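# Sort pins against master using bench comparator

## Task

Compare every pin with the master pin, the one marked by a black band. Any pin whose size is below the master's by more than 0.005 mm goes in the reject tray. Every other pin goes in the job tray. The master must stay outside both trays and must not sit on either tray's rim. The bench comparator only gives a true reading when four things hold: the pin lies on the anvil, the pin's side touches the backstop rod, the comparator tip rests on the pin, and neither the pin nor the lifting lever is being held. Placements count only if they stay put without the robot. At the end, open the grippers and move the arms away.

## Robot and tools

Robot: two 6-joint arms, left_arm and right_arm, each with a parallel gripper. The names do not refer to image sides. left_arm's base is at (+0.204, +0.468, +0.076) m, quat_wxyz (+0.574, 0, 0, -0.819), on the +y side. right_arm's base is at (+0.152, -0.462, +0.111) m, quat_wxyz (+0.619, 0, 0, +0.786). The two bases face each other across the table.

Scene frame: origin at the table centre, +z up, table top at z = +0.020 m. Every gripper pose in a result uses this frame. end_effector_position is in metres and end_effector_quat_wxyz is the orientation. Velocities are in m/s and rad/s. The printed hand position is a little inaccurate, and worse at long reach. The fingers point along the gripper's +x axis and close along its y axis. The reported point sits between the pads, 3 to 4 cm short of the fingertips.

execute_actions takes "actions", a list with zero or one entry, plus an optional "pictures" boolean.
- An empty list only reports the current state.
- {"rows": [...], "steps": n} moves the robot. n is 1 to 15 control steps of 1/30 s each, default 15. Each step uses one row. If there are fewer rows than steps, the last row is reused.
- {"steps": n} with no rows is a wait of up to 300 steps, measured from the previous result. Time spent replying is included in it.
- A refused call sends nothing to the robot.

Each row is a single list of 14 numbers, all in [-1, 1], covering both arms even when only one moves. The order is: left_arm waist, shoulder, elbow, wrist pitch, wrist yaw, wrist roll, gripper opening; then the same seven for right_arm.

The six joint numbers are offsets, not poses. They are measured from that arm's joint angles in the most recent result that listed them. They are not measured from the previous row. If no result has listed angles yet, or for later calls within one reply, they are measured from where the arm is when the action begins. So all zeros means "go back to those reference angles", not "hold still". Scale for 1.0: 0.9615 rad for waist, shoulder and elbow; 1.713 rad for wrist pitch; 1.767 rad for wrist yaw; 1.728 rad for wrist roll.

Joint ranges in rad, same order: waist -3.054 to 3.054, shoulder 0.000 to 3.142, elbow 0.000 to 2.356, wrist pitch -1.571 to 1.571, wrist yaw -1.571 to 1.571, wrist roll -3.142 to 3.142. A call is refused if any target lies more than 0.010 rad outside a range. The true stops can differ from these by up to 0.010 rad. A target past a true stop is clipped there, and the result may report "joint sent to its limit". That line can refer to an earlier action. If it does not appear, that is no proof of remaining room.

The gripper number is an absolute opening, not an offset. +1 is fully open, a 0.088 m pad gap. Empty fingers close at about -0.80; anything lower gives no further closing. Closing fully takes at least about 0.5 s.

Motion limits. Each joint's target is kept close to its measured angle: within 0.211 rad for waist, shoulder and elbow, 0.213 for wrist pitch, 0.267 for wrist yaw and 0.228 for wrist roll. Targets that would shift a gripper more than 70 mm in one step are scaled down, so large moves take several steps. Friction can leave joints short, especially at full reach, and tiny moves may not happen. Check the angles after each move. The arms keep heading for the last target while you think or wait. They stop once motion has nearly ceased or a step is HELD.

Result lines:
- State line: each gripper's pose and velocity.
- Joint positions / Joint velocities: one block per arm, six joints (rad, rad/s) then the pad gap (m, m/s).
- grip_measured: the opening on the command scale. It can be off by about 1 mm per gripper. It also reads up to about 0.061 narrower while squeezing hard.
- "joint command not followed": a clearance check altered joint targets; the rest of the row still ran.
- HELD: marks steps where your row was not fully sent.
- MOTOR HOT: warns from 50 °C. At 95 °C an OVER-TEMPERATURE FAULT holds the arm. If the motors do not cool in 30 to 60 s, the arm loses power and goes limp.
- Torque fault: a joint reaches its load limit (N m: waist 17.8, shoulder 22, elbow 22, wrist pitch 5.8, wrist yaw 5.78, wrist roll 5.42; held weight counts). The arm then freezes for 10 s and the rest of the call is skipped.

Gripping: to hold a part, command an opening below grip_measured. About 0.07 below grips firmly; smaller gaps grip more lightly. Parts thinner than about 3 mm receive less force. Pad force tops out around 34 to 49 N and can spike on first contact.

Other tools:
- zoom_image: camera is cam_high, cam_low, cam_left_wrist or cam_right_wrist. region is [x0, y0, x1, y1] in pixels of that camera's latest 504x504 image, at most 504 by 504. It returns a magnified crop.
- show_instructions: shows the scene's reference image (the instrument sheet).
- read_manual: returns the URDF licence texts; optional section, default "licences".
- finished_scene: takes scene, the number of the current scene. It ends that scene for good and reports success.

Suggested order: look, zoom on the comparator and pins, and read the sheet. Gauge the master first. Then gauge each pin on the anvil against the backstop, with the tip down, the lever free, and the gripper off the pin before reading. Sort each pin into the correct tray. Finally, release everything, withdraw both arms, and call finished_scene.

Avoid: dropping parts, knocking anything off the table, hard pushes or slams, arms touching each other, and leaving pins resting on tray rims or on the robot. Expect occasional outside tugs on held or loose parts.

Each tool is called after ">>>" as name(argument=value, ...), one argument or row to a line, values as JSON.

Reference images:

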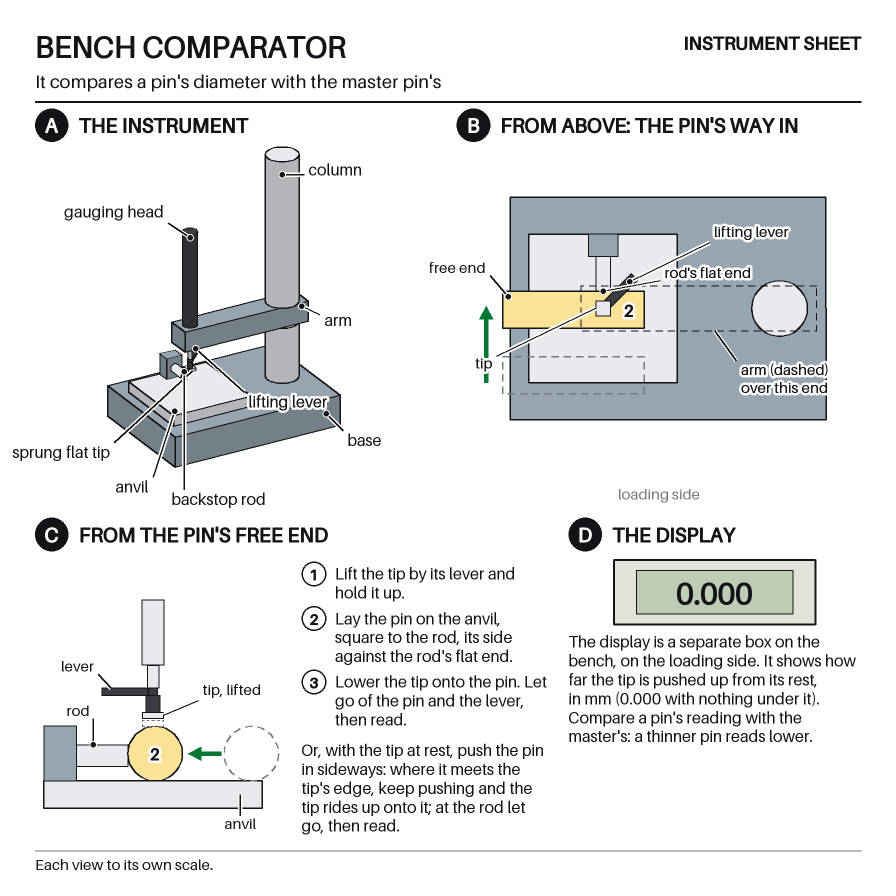

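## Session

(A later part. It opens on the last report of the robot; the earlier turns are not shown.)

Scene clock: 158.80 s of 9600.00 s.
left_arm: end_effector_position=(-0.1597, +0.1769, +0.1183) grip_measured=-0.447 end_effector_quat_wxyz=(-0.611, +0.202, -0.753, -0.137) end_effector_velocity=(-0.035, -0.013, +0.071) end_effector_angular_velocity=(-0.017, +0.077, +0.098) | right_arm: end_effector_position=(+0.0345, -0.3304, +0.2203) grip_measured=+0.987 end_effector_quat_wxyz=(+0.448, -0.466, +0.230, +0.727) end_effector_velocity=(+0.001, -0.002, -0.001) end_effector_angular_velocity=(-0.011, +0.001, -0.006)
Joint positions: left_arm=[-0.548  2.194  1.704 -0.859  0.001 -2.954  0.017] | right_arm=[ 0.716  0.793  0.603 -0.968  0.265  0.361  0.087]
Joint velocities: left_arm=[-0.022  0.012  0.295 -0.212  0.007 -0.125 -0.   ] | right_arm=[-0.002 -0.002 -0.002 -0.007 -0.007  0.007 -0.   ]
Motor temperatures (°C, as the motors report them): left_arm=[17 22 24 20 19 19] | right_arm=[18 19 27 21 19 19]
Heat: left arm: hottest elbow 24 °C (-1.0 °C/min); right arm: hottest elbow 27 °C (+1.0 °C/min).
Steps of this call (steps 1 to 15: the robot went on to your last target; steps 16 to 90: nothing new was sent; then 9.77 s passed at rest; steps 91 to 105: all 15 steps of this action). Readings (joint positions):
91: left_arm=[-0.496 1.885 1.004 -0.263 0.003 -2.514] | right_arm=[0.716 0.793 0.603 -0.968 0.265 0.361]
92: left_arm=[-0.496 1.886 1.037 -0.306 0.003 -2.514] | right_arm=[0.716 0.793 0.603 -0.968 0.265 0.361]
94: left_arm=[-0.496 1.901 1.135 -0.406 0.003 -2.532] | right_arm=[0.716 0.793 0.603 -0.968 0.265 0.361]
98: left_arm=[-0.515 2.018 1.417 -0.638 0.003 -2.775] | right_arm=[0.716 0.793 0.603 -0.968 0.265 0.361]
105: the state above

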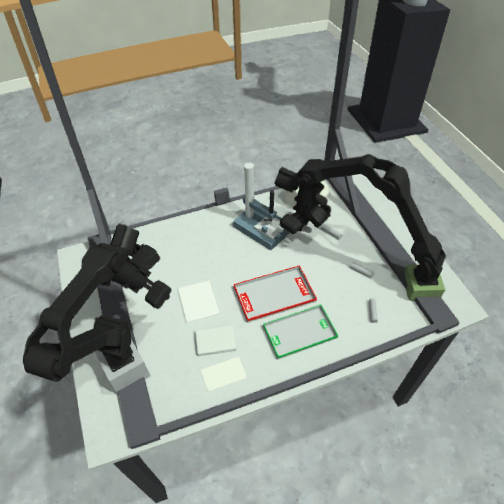

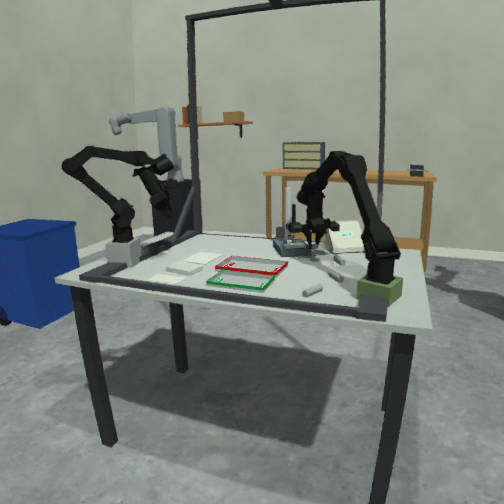

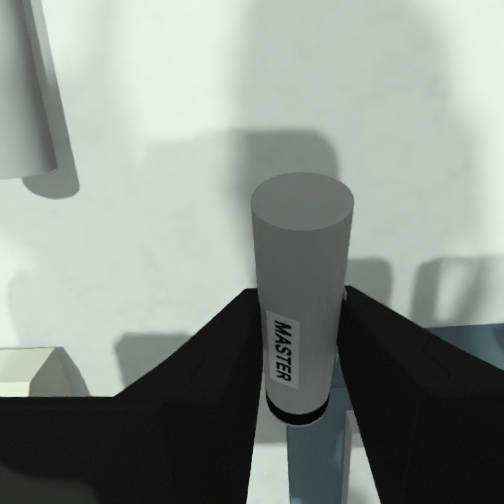

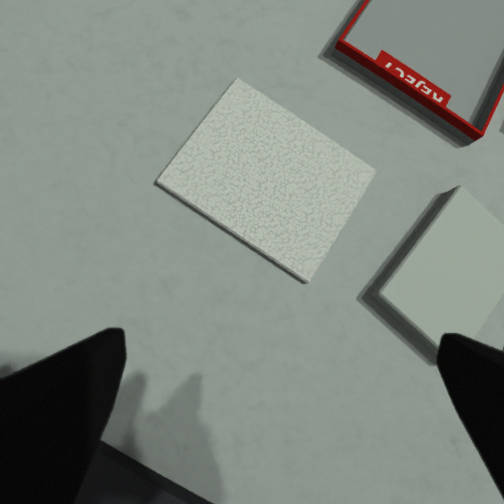

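>>> execute_actions(
  actions=[],
)

>>> zoom_image(
  camera="cam_high",
  region=[220, 150, 350, 280],
)

>>> zoom_image(
  camera="cam_low",
  region=[255, 170, 365, 280],
)

Scene clock: 163.60 s of 9600.00 s.
left_arm: end_effector_position=(-0.1850, +0.1600, +0.1459) grip_measured=-0.447 end_effector_quat_wxyz=(-0.563, +0.219, -0.788, -0.121) end_effector_velocity=(+0.003, -0.000, -0.000) end_effector_angular_velocity=(-0.010, -0.017, +0.012) | right_arm: end_effector_position=(+0.0345, -0.3304, +0.2203) grip_measured=+0.987 end_effector_quat_wxyz=(+0.448, -0.466, +0.230, +0.727) end_effector_velocity=(+0.002, -0.005, -0.002) end_effector_angular_velocity=(-0.023, -0.012, +0.026)
Joint positions: left_arm=[-0.553  2.192  1.78  -0.81   0.005 -2.965  0.017] | right_arm=[ 0.716  0.793  0.603 -0.968  0.265  0.361  0.087]
Joint velocities: left_arm=[-0.002 -0.002 -0.002 -0.007 -0.022 -0.007  0.   ] | right_arm=[-0.002 -0.007 -0.002 -0.022 -0.022 -0.022 -0.   ]
Motor temperatures (°C, as the motors report them): left_arm=[17 23 25 20 19 19] | right_arm=[18 19 27 21 19 19]
Heat: left arm: hottest elbow 25 °C (-1.0 °C/min); right arm: hottest elbow 27 °C (+1.0 °C/min).
Steps of this call (steps 1 to 30: the robot went on to your last target; steps 31 to 90: nothing new was sent; then 1.80 s passed at rest). Readings (joint positions):
1: left_arm=[-0.549 2.194 1.712 -0.864 0.001 -2.958] | right_arm=[0.716 0.793 0.603 -0.968 0.265 0.361]
2: left_arm=[-0.550 2.194 1.718 -0.868 0.002 -2.960] | right_arm=[0.716 0.793 0.603 -0.968 0.265 0.361]
4: left_arm=[-0.551 2.194 1.731 -0.870 0.003 -2.963] | right_arm=[0.716 0.793 0.603 -0.968 0.265 0.361]
8: left_arm=[-0.553 2.191 1.753 -0.859 0.005 -2.965] | right_arm=[0.716 0.793 0.603 -0.968 0.265 0.361]
90: the state above
All arms were judged still, so your last target was given up. Only a new action makes them travel on or press farther. Fingers that are still opening or closing keep moving.

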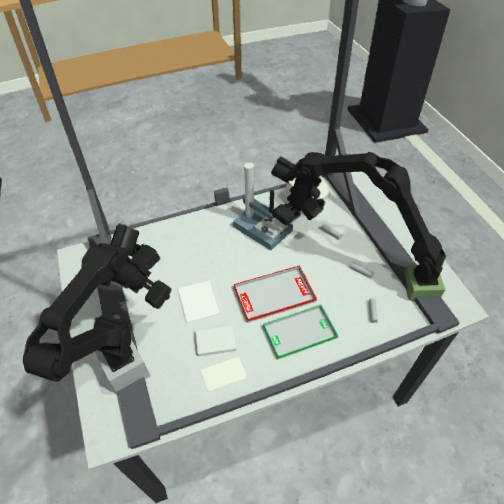

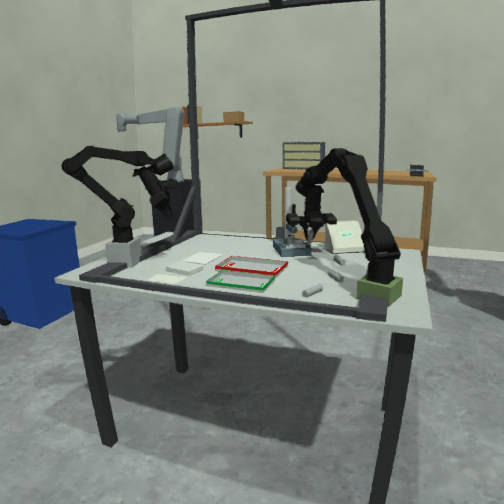

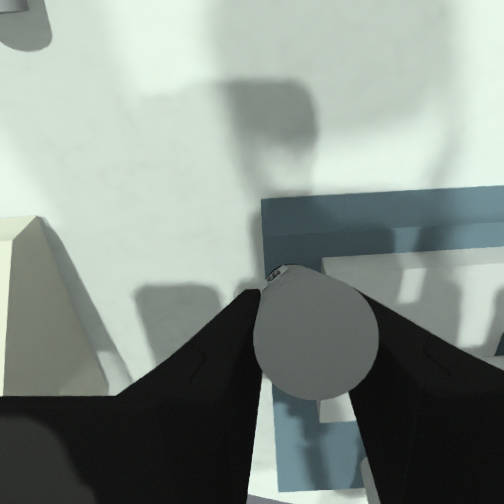

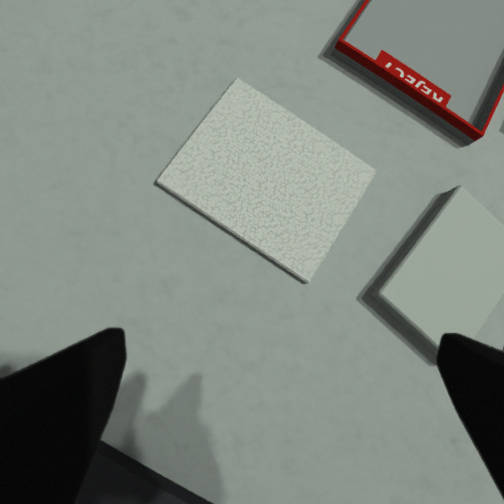

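Region (220, 150, 350, 280) of cam_high's 504x504 image, scaled by 3.877, with more detail than that image has.

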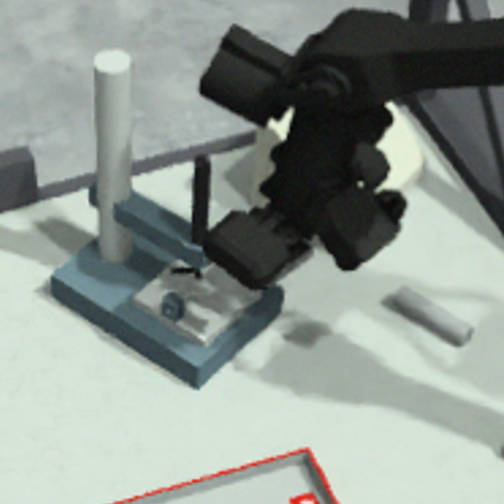

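Region (255, 170, 365, 280) of cam_low's 504x504 image, scaled by 4.582, with more detail than that image has.

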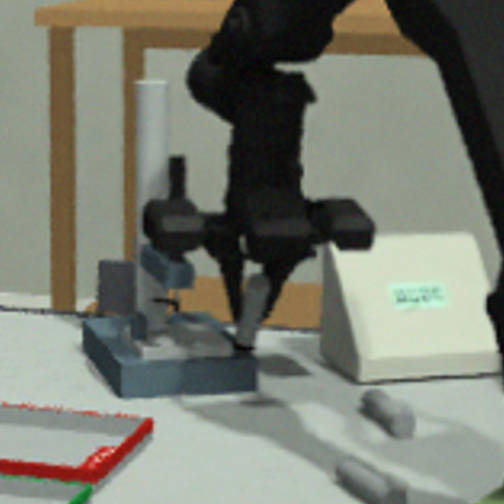

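>>> execute_actions(
  actions=[
    {"rows":[[0,-0.06,-0.03,0.01,0,0,-0.6,0,0,0,0,0,0,1],[0,-0.1,-0.08,0.02,0,0,-0.6,0,0,0,0,0,0,1],[0,-0.14,-0.15,0.04,0,0,-0.6,0,0,0,0,0,0,1],[0.01,-0.17,-0.22,0.06,0,0,-0.6,0,0,0,0,0,0,1],[0.02,-0.19,-0.29,0.08,0,0,-0.6,0,0,0,0,0,0,1],[0.03,-0.19,-0.36,0.104,0,0,-0.6,0,0,0,0,0,0,1]],"steps":15},
  ],
)

Scene clock: 177.70 s of 9600.00 s.
left_arm: end_effector_position=(-0.1377, +0.1811, +0.1268) grip_measured=-0.447 end_effector_quat_wxyz=(-0.561, +0.230, -0.785, -0.130) end_effector_velocity=(-0.021, -0.018, +0.011) end_effector_angular_velocity=(-0.093, +0.104, +0.007) | right_arm: end_effector_position=(+0.0345, -0.3304, +0.2203) grip_measured=+0.987 end_effector_quat_wxyz=(+0.448, -0.466, +0.230, +0.727) end_effector_velocity=(+0.003, -0.000, -0.001) end_effector_angular_velocity=(+0.005, -0.019, +0.014)
Joint positions: left_arm=[-0.524  2.02   1.436 -0.638  0.005 -2.965  0.017] | right_arm=[ 0.716  0.793  0.603 -0.968  0.265  0.361  0.087]
Joint velocities: left_arm=[-0.002 -0.002 -0.002  0.139 -0.007 -0.007  0.   ] | right_arm=[-0.002 -0.002 -0.002 -0.007  0.007 -0.022 -0.   ]
Motor temperatures (°C, as the motors report them): left_arm=[17 26 25 20 19 19] | right_arm=[18 19 27 21 19 19]
Heat: left arm: hottest shoulder 26 °C (+0.0 °C/min); right arm: hottest elbow 27 °C (+1.0 °C/min).
Steps of this call (steps 1 to 120: nothing new was sent; then 9.60 s passed at rest; steps 121 to 135: all 15 steps of this action). Readings (joint positions):
121: left_arm=[-0.553 2.189 1.777 -0.807 0.005 -2.965] | right_arm=[0.716 0.793 0.603 -0.968 0.265 0.361]
122: left_arm=[-0.553 2.176 1.760 -0.794 0.005 -2.965] | right_arm=[0.716 0.793 0.603 -0.968 0.265 0.361]
124: left_arm=[-0.552 2.123 1.681 -0.757 0.005 -2.965] | right_arm=[0.716 0.793 0.603 -0.968 0.265 0.361]
128: left_arm=[-0.536 2.022 1.498 -0.671 0.005 -2.965] | right_arm=[0.716 0.793 0.603 -0.968 0.265 0.361]
135: the state above

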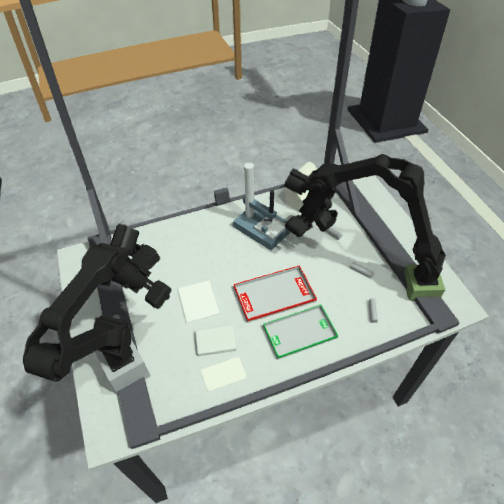

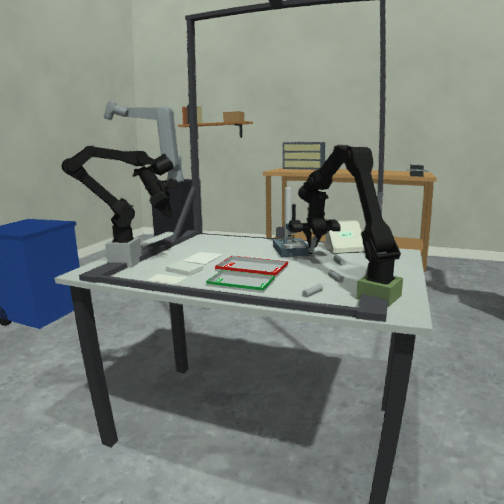

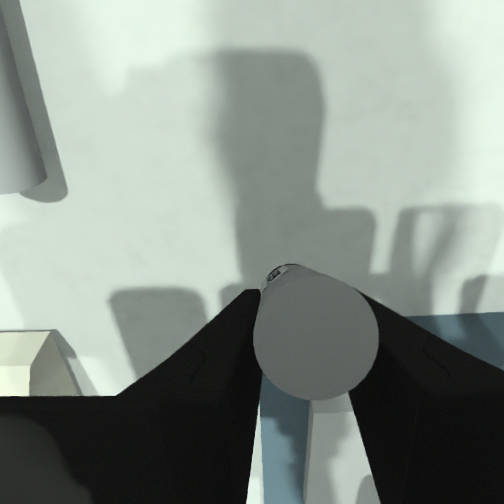

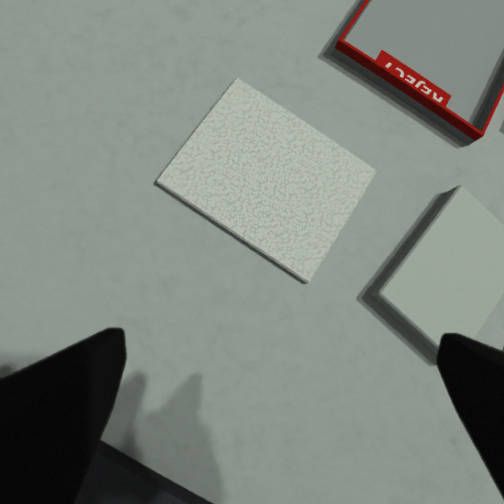

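>>> execute_actions(
  actions=[
    {"rows":[[0,-0.07,-0.09,0.02,0,0,-0.6,0,0,0,0,0,0,1],[0,-0.14,-0.18,0.04,0,0,-0.6,0,0,0,0,0,0,1],[0,-0.21,-0.27,0.06,0,0,-0.6,0,0,0,0,0,0,1],[0,-0.288,-0.36,0.07,0,0,-0.6,0,0,0,0,0,0,1],[0,-0.288,-0.41,0.081,0,0,-0.6,0,0,0,0,0,0,1],[0,-0.288,-0.41,0.081,0,0,-0.6,0,0,0,0,0,0,1],[0,-0.288,-0.41,0.081,0,0,-0.6,0,0,0,0,0,0,1],[0,-0.27,-0.43,0.1,0,0,-0.58,0,0,0,0,0,0,1],[0,-0.25,-0.45,0.12,0,0,-0.58,0,0,0,0,0,0,1],[0,-0.235,-0.47,0.14,0,0,-0.58,0,0,0,0,0,0,1],[0,-0.22,-0.485,0.16,0,0,-0.58,0,0,0,0,0,0,1],[0,-0.2,-0.5,0.178,0,0,-0.58,0,0,0,0,0,0,1]],"steps":15},
  ],
)

Scene clock: 189.73 s of 9600.00 s.
left_arm: end_effector_position=(-0.0913, +0.2217, +0.1013) grip_measured=-0.447 end_effector_quat_wxyz=(-0.529, +0.239, -0.806, -0.116) end_effector_velocity=(-0.032, -0.021, +0.010) end_effector_angular_velocity=(-0.146, +0.180, -0.017) | right_arm: end_effector_position=(+0.0345, -0.3304, +0.2203) grip_measured=+0.987 end_effector_quat_wxyz=(+0.448, -0.466, +0.230, +0.727) end_effector_velocity=(+0.002, -0.001, -0.001) end_effector_angular_velocity=(-0.009, -0.005, +0.002)
Joint positions: left_arm=[-0.526  1.807  0.995 -0.329  0.007 -2.965  0.017] | right_arm=[ 0.716  0.793  0.603 -0.968  0.265  0.361  0.087]
Joint velocities: left_arm=[-0.007 -0.002 -0.056  0.286  0.007  0.007 -0.   ] | right_arm=[-0.007 -0.002 -0.002 -0.007 -0.007 -0.007 -0.   ]
Motor temperatures (°C, as the motors report them): left_arm=[17 27 25 20 19 19] | right_arm=[18 19 27 21 19 19]
Heat: left arm: hottest shoulder 27 °C (+2.0 °C/min); right arm: hottest elbow 27 °C (+1.0 °C/min).
Steps of this call (steps 1 to 15: the robot went on to your last target; steps 16 to 90: nothing new was sent; then 8.53 s passed at rest; steps 91 to 105: all 15 steps of this action). Readings (joint positions):
91: left_arm=[-0.524 2.012 1.421 -0.619 0.005 -2.965] | right_arm=[0.716 0.793 0.603 -0.968 0.265 0.361]
92: left_arm=[-0.524 1.989 1.385 -0.595 0.005 -2.965] | right_arm=[0.716 0.793 0.603 -0.968 0.265 0.361]
94: left_arm=[-0.524 1.899 1.264 -0.564 0.005 -2.965] | right_arm=[0.716 0.793 0.603 -0.968 0.265 0.361]
98: left_arm=[-0.524 1.768 1.078 -0.514 0.005 -2.965] | right_arm=[0.716 0.793 0.603 -0.968 0.265 0.361]
105: the state above

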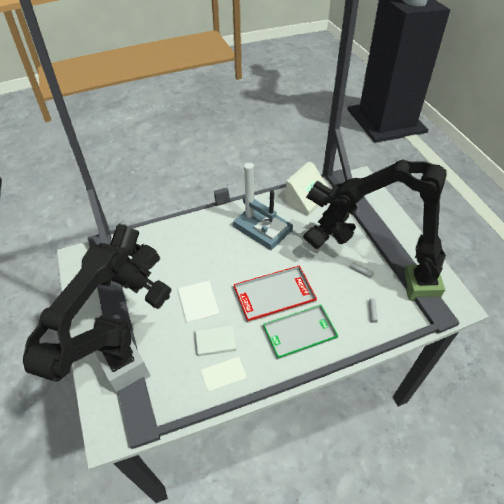

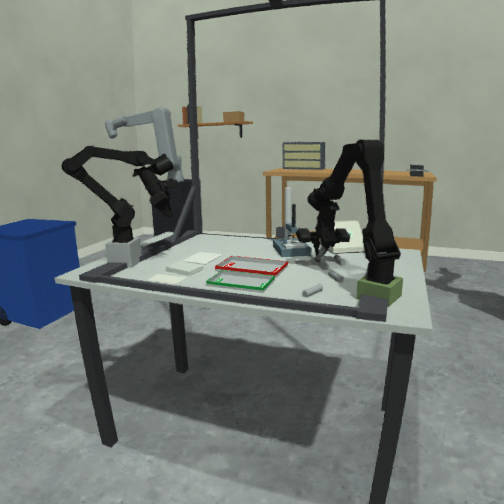

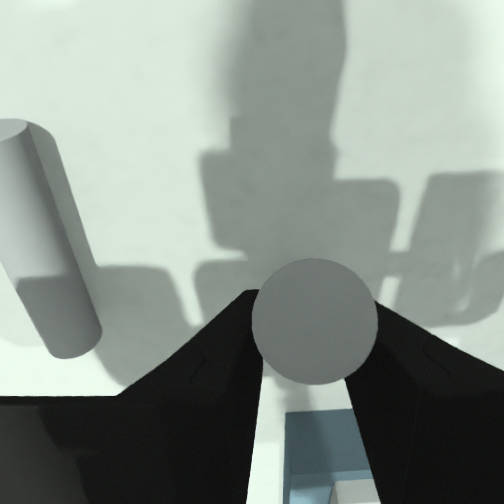

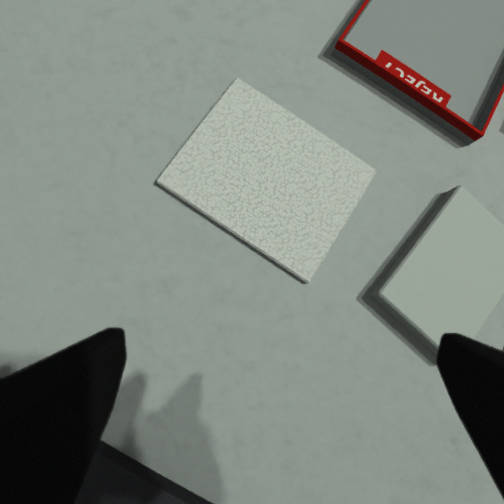

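>>> execute_actions(
  actions=[
    {"rows":[[0,0.01,-0.04,0.02,0,0,-0.58,0,0,0,0,0,0,1],[0,0.02,-0.08,0.04,0,0,-0.58,0,0,0,0,0,0,1],[0,0.03,-0.11,0.05,0,0,-0.58,0,0,0,0,0,0,1]],"steps":15},
  ],
)

Scene clock: 196.60 s of 9600.00 s.
left_arm: end_effector_position=(-0.0783, +0.2306, +0.0770) grip_measured=-0.447 end_effector_quat_wxyz=(-0.537, +0.239, -0.800, -0.119) end_effector_velocity=(-0.002, +0.006, -0.000) end_effector_angular_velocity=(+0.022, +0.009, -0.009) | right_arm: end_effector_position=(+0.0345, -0.3304, +0.2203) grip_measured=+0.987 end_effector_quat_wxyz=(+0.448, -0.466, +0.230, +0.727) end_effector_velocity=(-0.001, +0.000, -0.000) end_effector_angular_velocity=(-0.002, +0.013, -0.006)
Joint positions: left_arm=[-0.523  1.822  0.905 -0.243  0.004 -2.965  0.017] | right_arm=[ 0.716  0.793  0.603 -0.968  0.265  0.361  0.087]
Joint velocities: left_arm=[-0.007 -0.002 -0.002 -0.007  0.022 -0.007 -0.   ] | right_arm=[-0.002 -0.002 -0.002  0.007 -0.007  0.007 -0.   ]
Motor temperatures (°C, as the motors report them): left_arm=[17 26 25 19 19 19] | right_arm=[18 19 27 21 19 19]
Heat: left arm: hottest shoulder 26 °C (+1.0 °C/min); right arm: hottest elbow 27 °C (+0.0 °C/min).
Steps of this call (steps 1 to 30: the robot went on to your last target; steps 31 to 90: nothing new was sent; then 3.37 s passed at rest; steps 91 to 105: all 15 steps of this action). Readings (joint positions):
91: left_arm=[-0.523 1.811 0.974 -0.321 0.006 -2.965] | right_arm=[0.716 0.793 0.603 -0.968 0.265 0.361]
92: left_arm=[-0.523 1.811 0.966 -0.308 0.006 -2.965] | right_arm=[0.716 0.793 0.603 -0.968 0.265 0.361]
94: left_arm=[-0.523 1.810 0.938 -0.269 0.005 -2.965] | right_arm=[0.716 0.793 0.603 -0.968 0.265 0.361]
98: left_arm=[-0.523 1.822 0.908 -0.247 0.004 -2.965] | right_arm=[0.716 0.793 0.603 -0.968 0.265 0.361]
105: the state above

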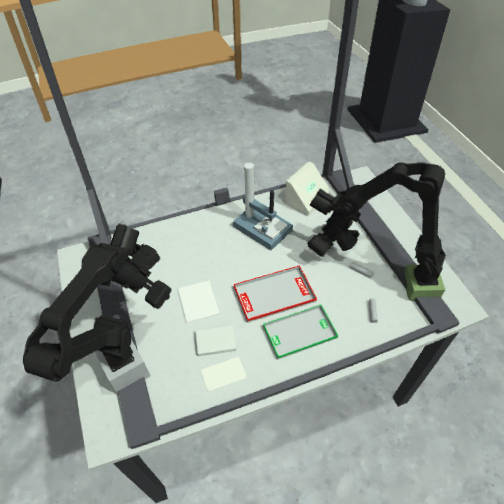

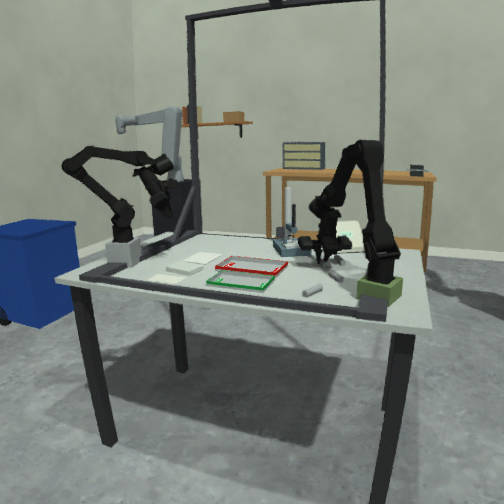

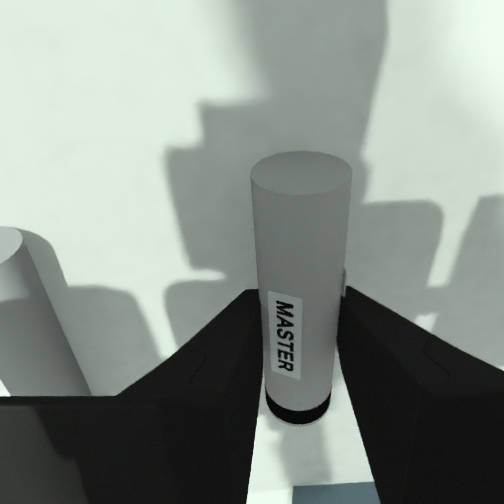

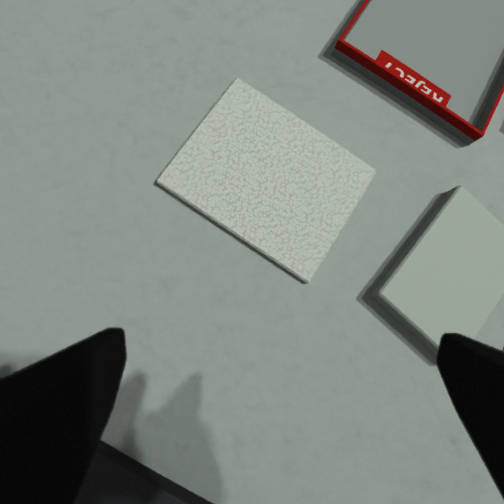

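>>> execute_actions(
  actions=[
    {"rows":[[0,0,0,0,0,0,-0.65,0,0,0,0,0,0,1],[0,0,0,0,0,0,-0.65,0,0,0,0,0,0,1],[0,0,0,0,0,0,-0.65,0,0,0,0,0,0,1],[0,-0.02,0.08,-0.05,0,0,-0.65,0,0,0,0,0,0,1],[0,-0.02,0.16,-0.1,0,0,-0.65,0,0,0,0,0,0,1],[0,-0.02,0.24,-0.15,0,0,-0.65,0,0,0,0,0,0,1],[0,-0.016,0.29,-0.174,0,0,-0.65,0,0,0,0,0,0,1],[0,-0.016,0.29,-0.174,0,0,-0.65,0,0,0,0,0,0,1],[0.01,0.06,0.4,-0.19,0,0,-0.65,0,0,0,0,0,0,1],[0.02,0.14,0.5,-0.21,0,0.01,-0.65,0,0,0,0,0,0,1],[0.03,0.21,0.6,-0.225,0,0.015,-0.65,0,0,0,0,0,0,1],[0.034,0.285,0.71,-0.242,0,0.018,-0.65,0,0,0,0,0,0,1]],"steps":15},
  ],
  pictures=false,
)

>>> execute_actions(
  actions=[
    {"steps":12},
  ],
)

Scene clock: 215.00 s of 9600.00 s.
left_arm: end_effector_position=(-0.1453, +0.1575, +0.1341) grip_measured=-0.447 end_effector_quat_wxyz=(-0.544, +0.242, -0.794, -0.121) end_effector_velocity=(-0.086, -0.147, -0.082) end_effector_angular_velocity=(+0.087, -0.129, +0.079) | right_arm: end_effector_position=(+0.0345, -0.3304, +0.2203) grip_measured=+0.987 end_effector_quat_wxyz=(+0.448, -0.466, +0.230, +0.727) end_effector_velocity=(+0.006, -0.005, -0.003) end_effector_angular_velocity=(-0.025, -0.019, -0.006)
Joint positions: left_arm=[-0.496  2.058  1.508 -0.625  0.004 -2.943  0.017] | right_arm=[ 0.716  0.793  0.603 -0.968  0.265  0.361  0.087]
Joint velocities: left_arm=[ 0.11   0.789  0.906 -0.271 -0.007  0.037 -0.   ] | right_arm=[-0.002 -0.007 -0.002 -0.037 -0.007  0.007 -0.   ]
Motor temperatures (°C, as the motors report them): left_arm=[17 24 24 19 19 19] | right_arm=[18 19 28 21 19 19]
Heat: left arm: hottest shoulder 24 °C (+0.0 °C/min); right arm: hottest elbow 28 °C (+1.0 °C/min).
Steps of this call (steps 1 to 15: the robot went on to your last target; steps 16 to 90: nothing new was sent; then 14.90 s passed at rest; steps 91 to 105: all 15 steps of this action). Readings (joint positions):
91: left_arm=[-0.523 1.822 0.905 -0.243 0.004 -2.965] | right_arm=[0.716 0.793 0.603 -0.968 0.265 0.361]
92: left_arm=[-0.523 1.822 0.905 -0.243 0.004 -2.965] | right_arm=[0.716 0.793 0.603 -0.968 0.265 0.361]
94: left_arm=[-0.523 1.820 0.918 -0.262 0.004 -2.965] | right_arm=[0.716 0.793 0.603 -0.968 0.265 0.361]
98: left_arm=[-0.523 1.820 1.076 -0.469 0.004 -2.965] | right_arm=[0.716 0.793 0.603 -0.968 0.265 0.361]
105: the state above

Scene clock: 215.40 s of 9600.00 s.
left_arm: end_effector_position=(-0.1513, +0.1487, +0.1373) grip_measured=-0.447 end_effector_quat_wxyz=(-0.545, +0.243, -0.794, -0.120) end_effector_velocity=(+0.001, +0.007, -0.002) end_effector_angular_velocity=(+0.026, -0.006, +0.010) | right_arm: end_effector_position=(+0.0345, -0.3304, +0.2203) grip_measured=+0.987 end_effector_quat_wxyz=(+0.448, -0.466, +0.230, +0.727) end_effector_velocity=(+0.001, -0.002, -0.001) end_effector_angular_velocity=(-0.009, -0.005, +0.007)
Joint positions: left_arm=[-0.49   2.093  1.575 -0.657  0.004 -2.94   0.017] | right_arm=[ 0.716  0.793  0.603 -0.968  0.265  0.361  0.087]
Joint velocities: left_arm=[-0.007 -0.002 -0.002 -0.022  0.007 -0.022 -0.   ] | right_arm=[-0.002 -0.002 -0.002 -0.007 -0.007 -0.007 -0.   ]
Motor temperatures (°C, as the motors report them): left_arm=[17 24 24 19 19 19] | right_arm=[18 19 28 21 19 19]
Heat: left arm: hottest shoulder 24 °C (+0.0 °C/min); right arm: hottest elbow 28 °C (+1.0 °C/min).
Steps of this call (steps 1 to 12: the robot went on to your last target). Readings (joint positions):
1: left_arm=[-0.493 2.078 1.530 -0.636 0.004 -2.942] | right_arm=[0.716 0.793 0.603 -0.968 0.265 0.361]
2: left_arm=[-0.491 2.088 1.543 -0.646 0.004 -2.941] | right_arm=[0.716 0.793 0.603 -0.968 0.265 0.361]
4: left_arm=[-0.490 2.093 1.555 -0.654 0.004 -2.940] | right_arm=[0.716 0.793 0.603 -0.968 0.265 0.361]
8: left_arm=[-0.490 2.093 1.573 -0.654 0.004 -2.940] | right_arm=[0.716 0.793 0.603 -0.968 0.265 0.361]
12: the state above

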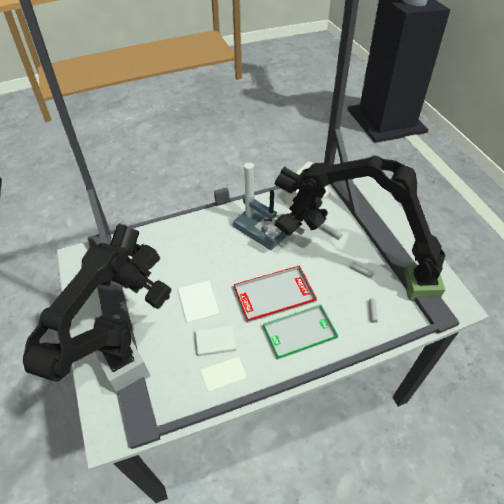

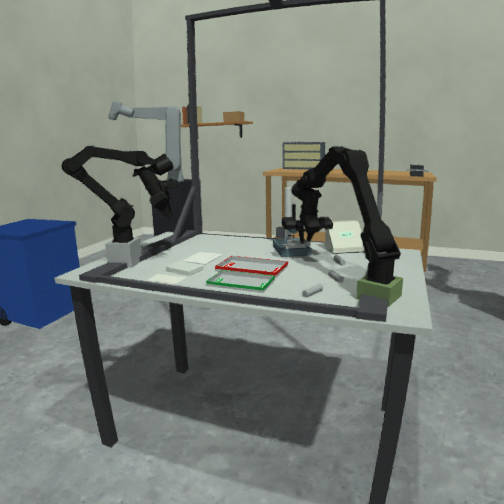

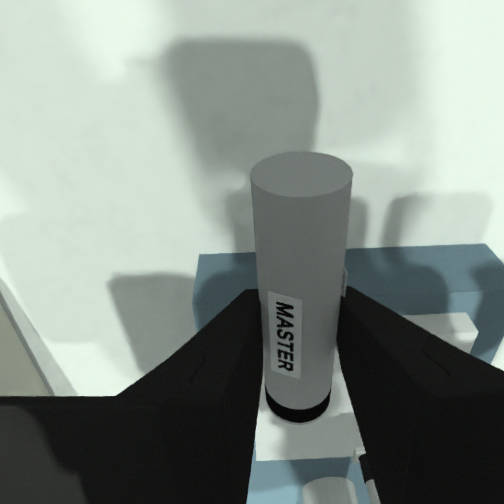

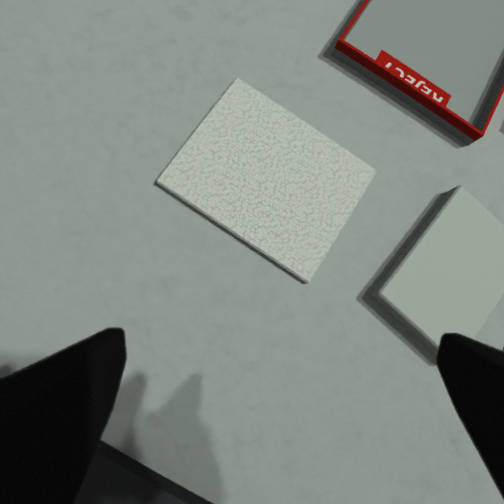

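>>> execute_actions(
  actions=[
    {"rows":[[-0.012,0.116,0.185,-0.036,0,0,-0.65,0,0,0,0,0,0,1]],"steps":15},
  ],
)

Scene clock: 231.77 s of 9600.00 s.
left_arm: end_effector_position=(-0.1740, +0.1348, +0.1353) grip_measured=-0.447 end_effector_quat_wxyz=(-0.547, +0.238, -0.794, -0.118) end_effector_velocity=(-0.001, -0.007, +0.006) end_effector_angular_velocity=(-0.028, +0.005, +0.018) | right_arm: end_effector_position=(+0.0345, -0.3304, +0.2203) grip_measured=+0.987 end_effector_quat_wxyz=(+0.448, -0.466, +0.230, +0.727) end_effector_velocity=(+0.001, -0.002, -0.001) end_effector_angular_velocity=(-0.006, -0.012, +0.020)
Joint positions: left_arm=[-0.5    2.199  1.736 -0.716  0.004 -2.939  0.017] | right_arm=[ 0.716  0.793  0.603 -0.968  0.265  0.361  0.087]
Joint velocities: left_arm=[ 0.002 -0.002  0.012  0.007 -0.022 -0.007 -0.   ] | right_arm=[-0.002 -0.002 -0.002 -0.007 -0.007 -0.022 -0.   ]
Motor temperatures (°C, as the motors report them): left_arm=[17 26 25 19 19 19] | right_arm=[18 19 28 21 19 19]
Heat: left arm: hottest shoulder 26 °C (+1.0 °C/min); right arm: hottest elbow 28 °C (+1.0 °C/min).
Steps of this call (steps 1 to 30: the robot went on to your last target; steps 31 to 90: nothing new was sent; then 12.87 s passed at rest; steps 91 to 105: all 15 steps of this action). Readings (joint positions):
91: left_arm=[-0.491 2.113 1.606 -0.691 0.004 -2.939] | right_arm=[0.716 0.793 0.603 -0.968 0.265 0.361]
92: left_arm=[-0.492 2.138 1.648 -0.705 0.004 -2.939] | right_arm=[0.716 0.793 0.603 -0.968 0.265 0.361]
94: left_arm=[-0.495 2.179 1.708 -0.693 0.004 -2.939] | right_arm=[0.716 0.793 0.603 -0.968 0.265 0.361]
98: left_arm=[-0.500 2.197 1.731 -0.716 0.004 -2.939] | right_arm=[0.716 0.793 0.603 -0.968 0.265 0.361]
105: the state above

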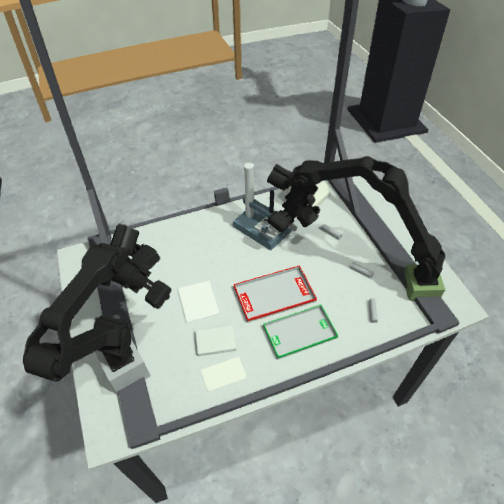

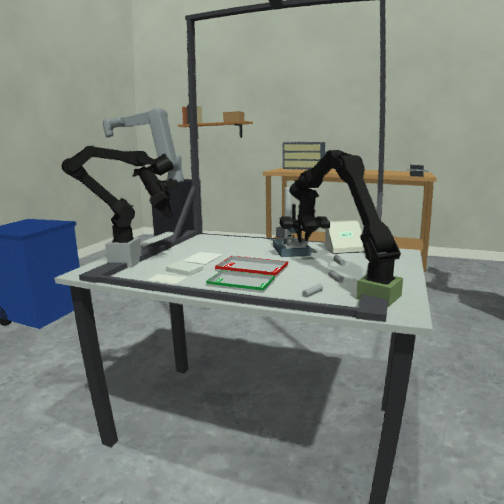

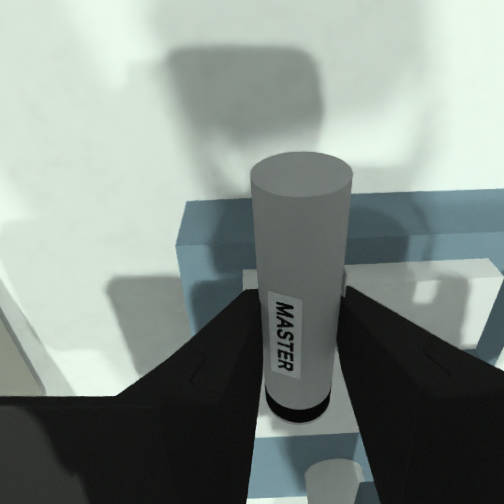

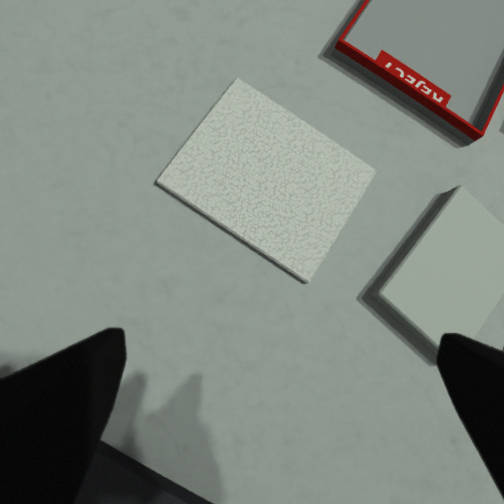

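>>> execute_actions(
  actions=[
    {"rows":[[0,0.02,-0.055,0.037,0,0,-0.65,0,0,0,0,0,0,1]],"steps":12},
  ],
)

>>> zoom_image(
  camera="cam_low",
  region=[260, 190, 340, 270],
)

Scene clock: 241.10 s of 9600.00 s.
left_arm: end_effector_position=(-0.1756, +0.1340, +0.1236) grip_measured=-0.447 end_effector_quat_wxyz=(-0.542, +0.240, -0.797, -0.116) end_effector_velocity=(-0.001, +0.002, -0.001) end_effector_angular_velocity=(+0.006, +0.008, +0.001) | right_arm: end_effector_position=(+0.0345, -0.3304, +0.2203) grip_measured=+0.987 end_effector_quat_wxyz=(+0.448, -0.466, +0.230, +0.727) end_effector_velocity=(+0.001, -0.002, -0.001) end_effector_angular_velocity=(-0.009, -0.005, +0.007)
Joint positions: left_arm=[-0.501  2.209  1.701 -0.66   0.004 -2.939  0.017] | right_arm=[ 0.716  0.793  0.603 -0.968  0.265  0.361  0.087]
Joint velocities: left_arm=[-0.002 -0.002 -0.007  0.007  0.007 -0.007 -0.   ] | right_arm=[-0.002 -0.002 -0.002 -0.007 -0.007 -0.007 -0.   ]
Motor temperatures (°C, as the motors report them): left_arm=[17 28 26 19 19 19] | right_arm=[18 19 28 21 19 19]
Heat: left arm: hottest shoulder 28 °C (+1.0 °C/min); right arm: hottest elbow 28 °C (+1.0 °C/min).
Steps of this call (steps 1 to 15: the robot went on to your last target; steps 16 to 150: nothing new was sent; then 3.93 s passed at rest; steps 151 to 162: all 12 steps of this action). Readings (joint positions):
151: left_arm=[-0.501 2.214 1.732 -0.706 0.004 -2.939] | right_arm=[0.716 0.793 0.603 -0.968 0.265 0.361]
152: left_arm=[-0.501 2.214 1.720 -0.687 0.004 -2.939] | right_arm=[0.716 0.793 0.603 -0.968 0.265 0.361]
154: left_arm=[-0.501 2.213 1.709 -0.673 0.004 -2.939] | right_arm=[0.716 0.793 0.603 -0.968 0.265 0.361]
158: left_arm=[-0.501 2.210 1.703 -0.661 0.004 -2.939] | right_arm=[0.716 0.793 0.603 -0.968 0.265 0.361]
162: the state above

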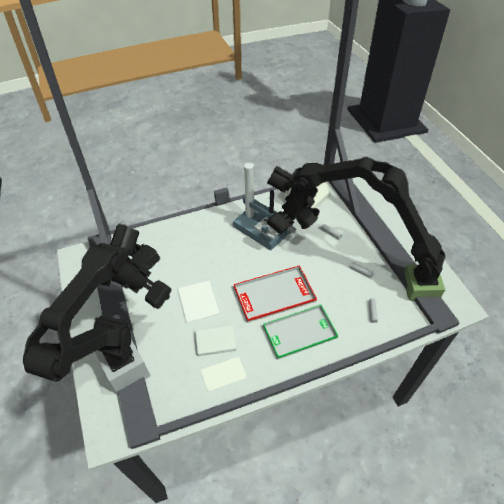

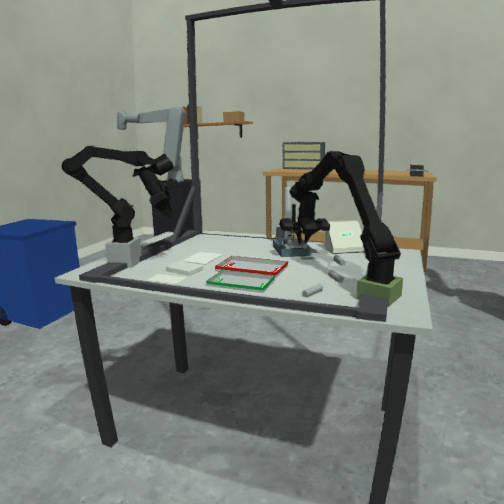

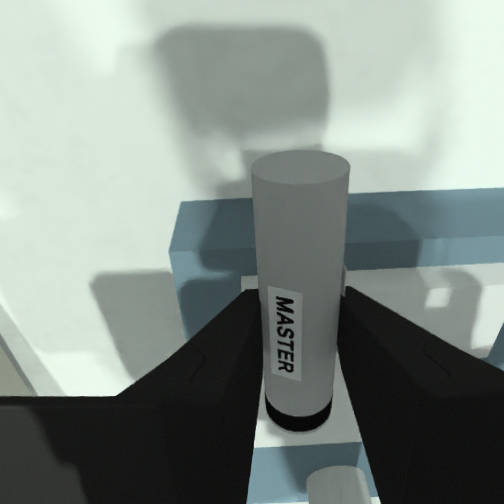

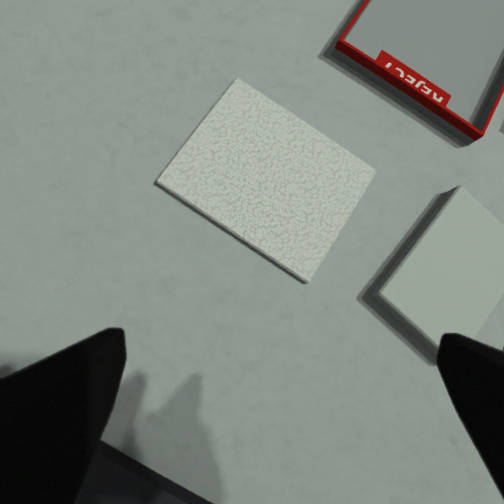

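Region (260, 190, 340, 270) of cam_low's 504x504 image, scaled by 6.300, with more detail than that image has.

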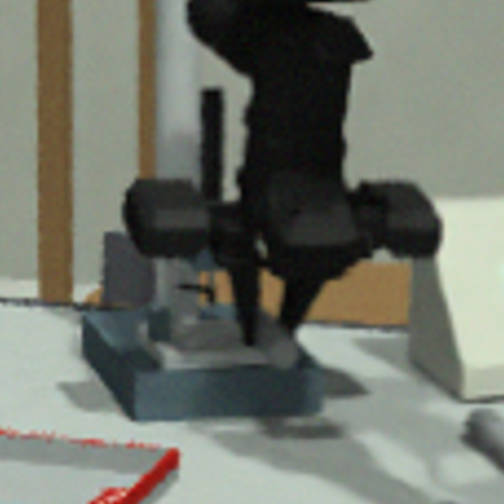

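>>> execute_actions(
  actions=[
    {"rows":[[0,0.015,-0.04,0.025,0,0,-0.65,0,0,0,0,0,0,1]],"steps":12},
  ],
)

Scene clock: 245.10 s of 9600.00 s.
left_arm: end_effector_position=(-0.1761, +0.1335, +0.1226) grip_measured=-0.447 end_effector_quat_wxyz=(-0.537, +0.242, -0.800, -0.113) end_effector_velocity=(+0.001, -0.002, +0.001) end_effector_angular_velocity=(-0.008, +0.003, +0.012) | right_arm: end_effector_position=(+0.0345, -0.3304, +0.2203) grip_measured=+0.987 end_effector_quat_wxyz=(+0.448, -0.466, +0.230, +0.727) end_effector_velocity=(+0.001, -0.002, -0.001) end_effector_angular_velocity=(-0.009, -0.005, +0.007)
Joint positions: left_arm=[-0.501  2.203  1.681 -0.631  0.004 -2.939  0.017] | right_arm=[ 0.716  0.793  0.603 -0.968  0.265  0.361  0.087]
Joint velocities: left_arm=[ 0.002 -0.002 -0.002  0.007 -0.007 -0.007 -0.   ] | right_arm=[-0.002 -0.002 -0.002 -0.007 -0.007 -0.007 -0.   ]
Motor temperatures (°C, as the motors report them): left_arm=[17 28 26 19 19 19] | right_arm=[18 19 28 21 19 19]
Heat: left arm: hottest shoulder 28 °C (+1.0 °C/min); right arm: hottest elbow 28 °C (+1.0 °C/min).
Steps of this call (steps 1 to 15: the robot went on to your last target; steps 16 to 90: nothing new was sent; then 0.60 s passed at rest; steps 91 to 102: all 12 steps of this action). Readings (joint positions):
91: left_arm=[-0.501 2.209 1.696 -0.653 0.004 -2.939] | right_arm=[0.716 0.793 0.603 -0.968 0.265 0.361]
92: left_arm=[-0.501 2.207 1.691 -0.646 0.004 -2.939] | right_arm=[0.716 0.793 0.603 -0.968 0.265 0.361]
94: left_arm=[-0.501 2.205 1.685 -0.636 0.004 -2.939] | right_arm=[0.716 0.793 0.603 -0.968 0.265 0.361]
98: left_arm=[-0.501 2.203 1.682 -0.631 0.004 -2.939] | right_arm=[0.716 0.793 0.603 -0.968 0.265 0.361]
102: the state above

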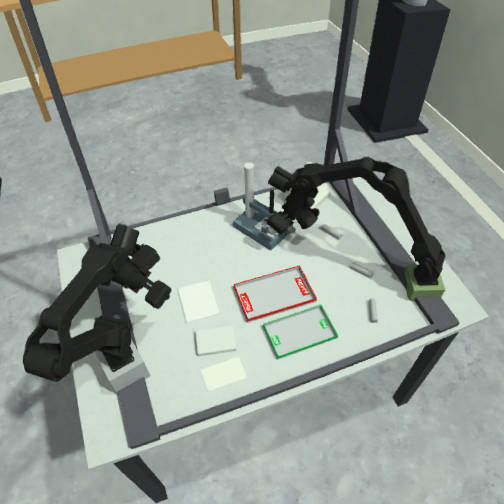

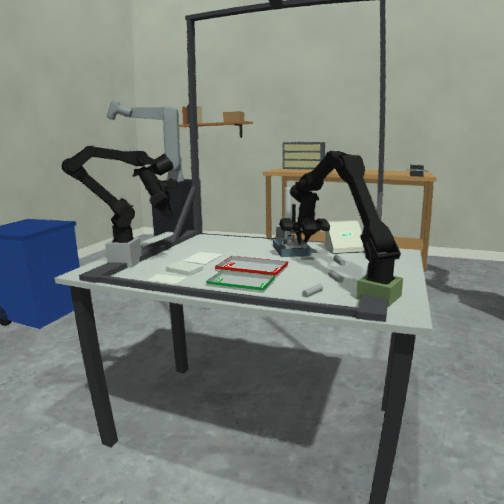

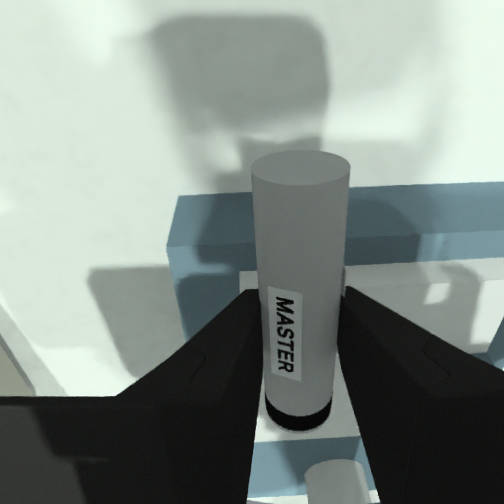

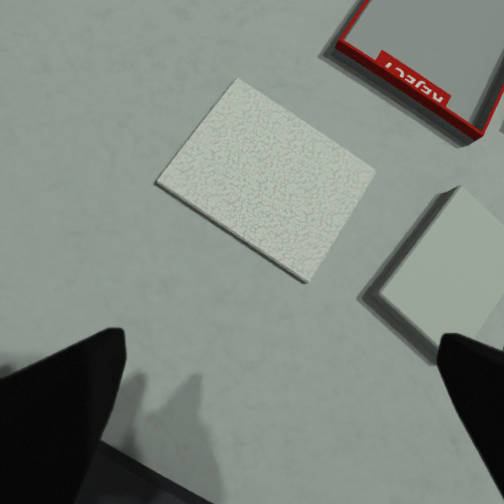

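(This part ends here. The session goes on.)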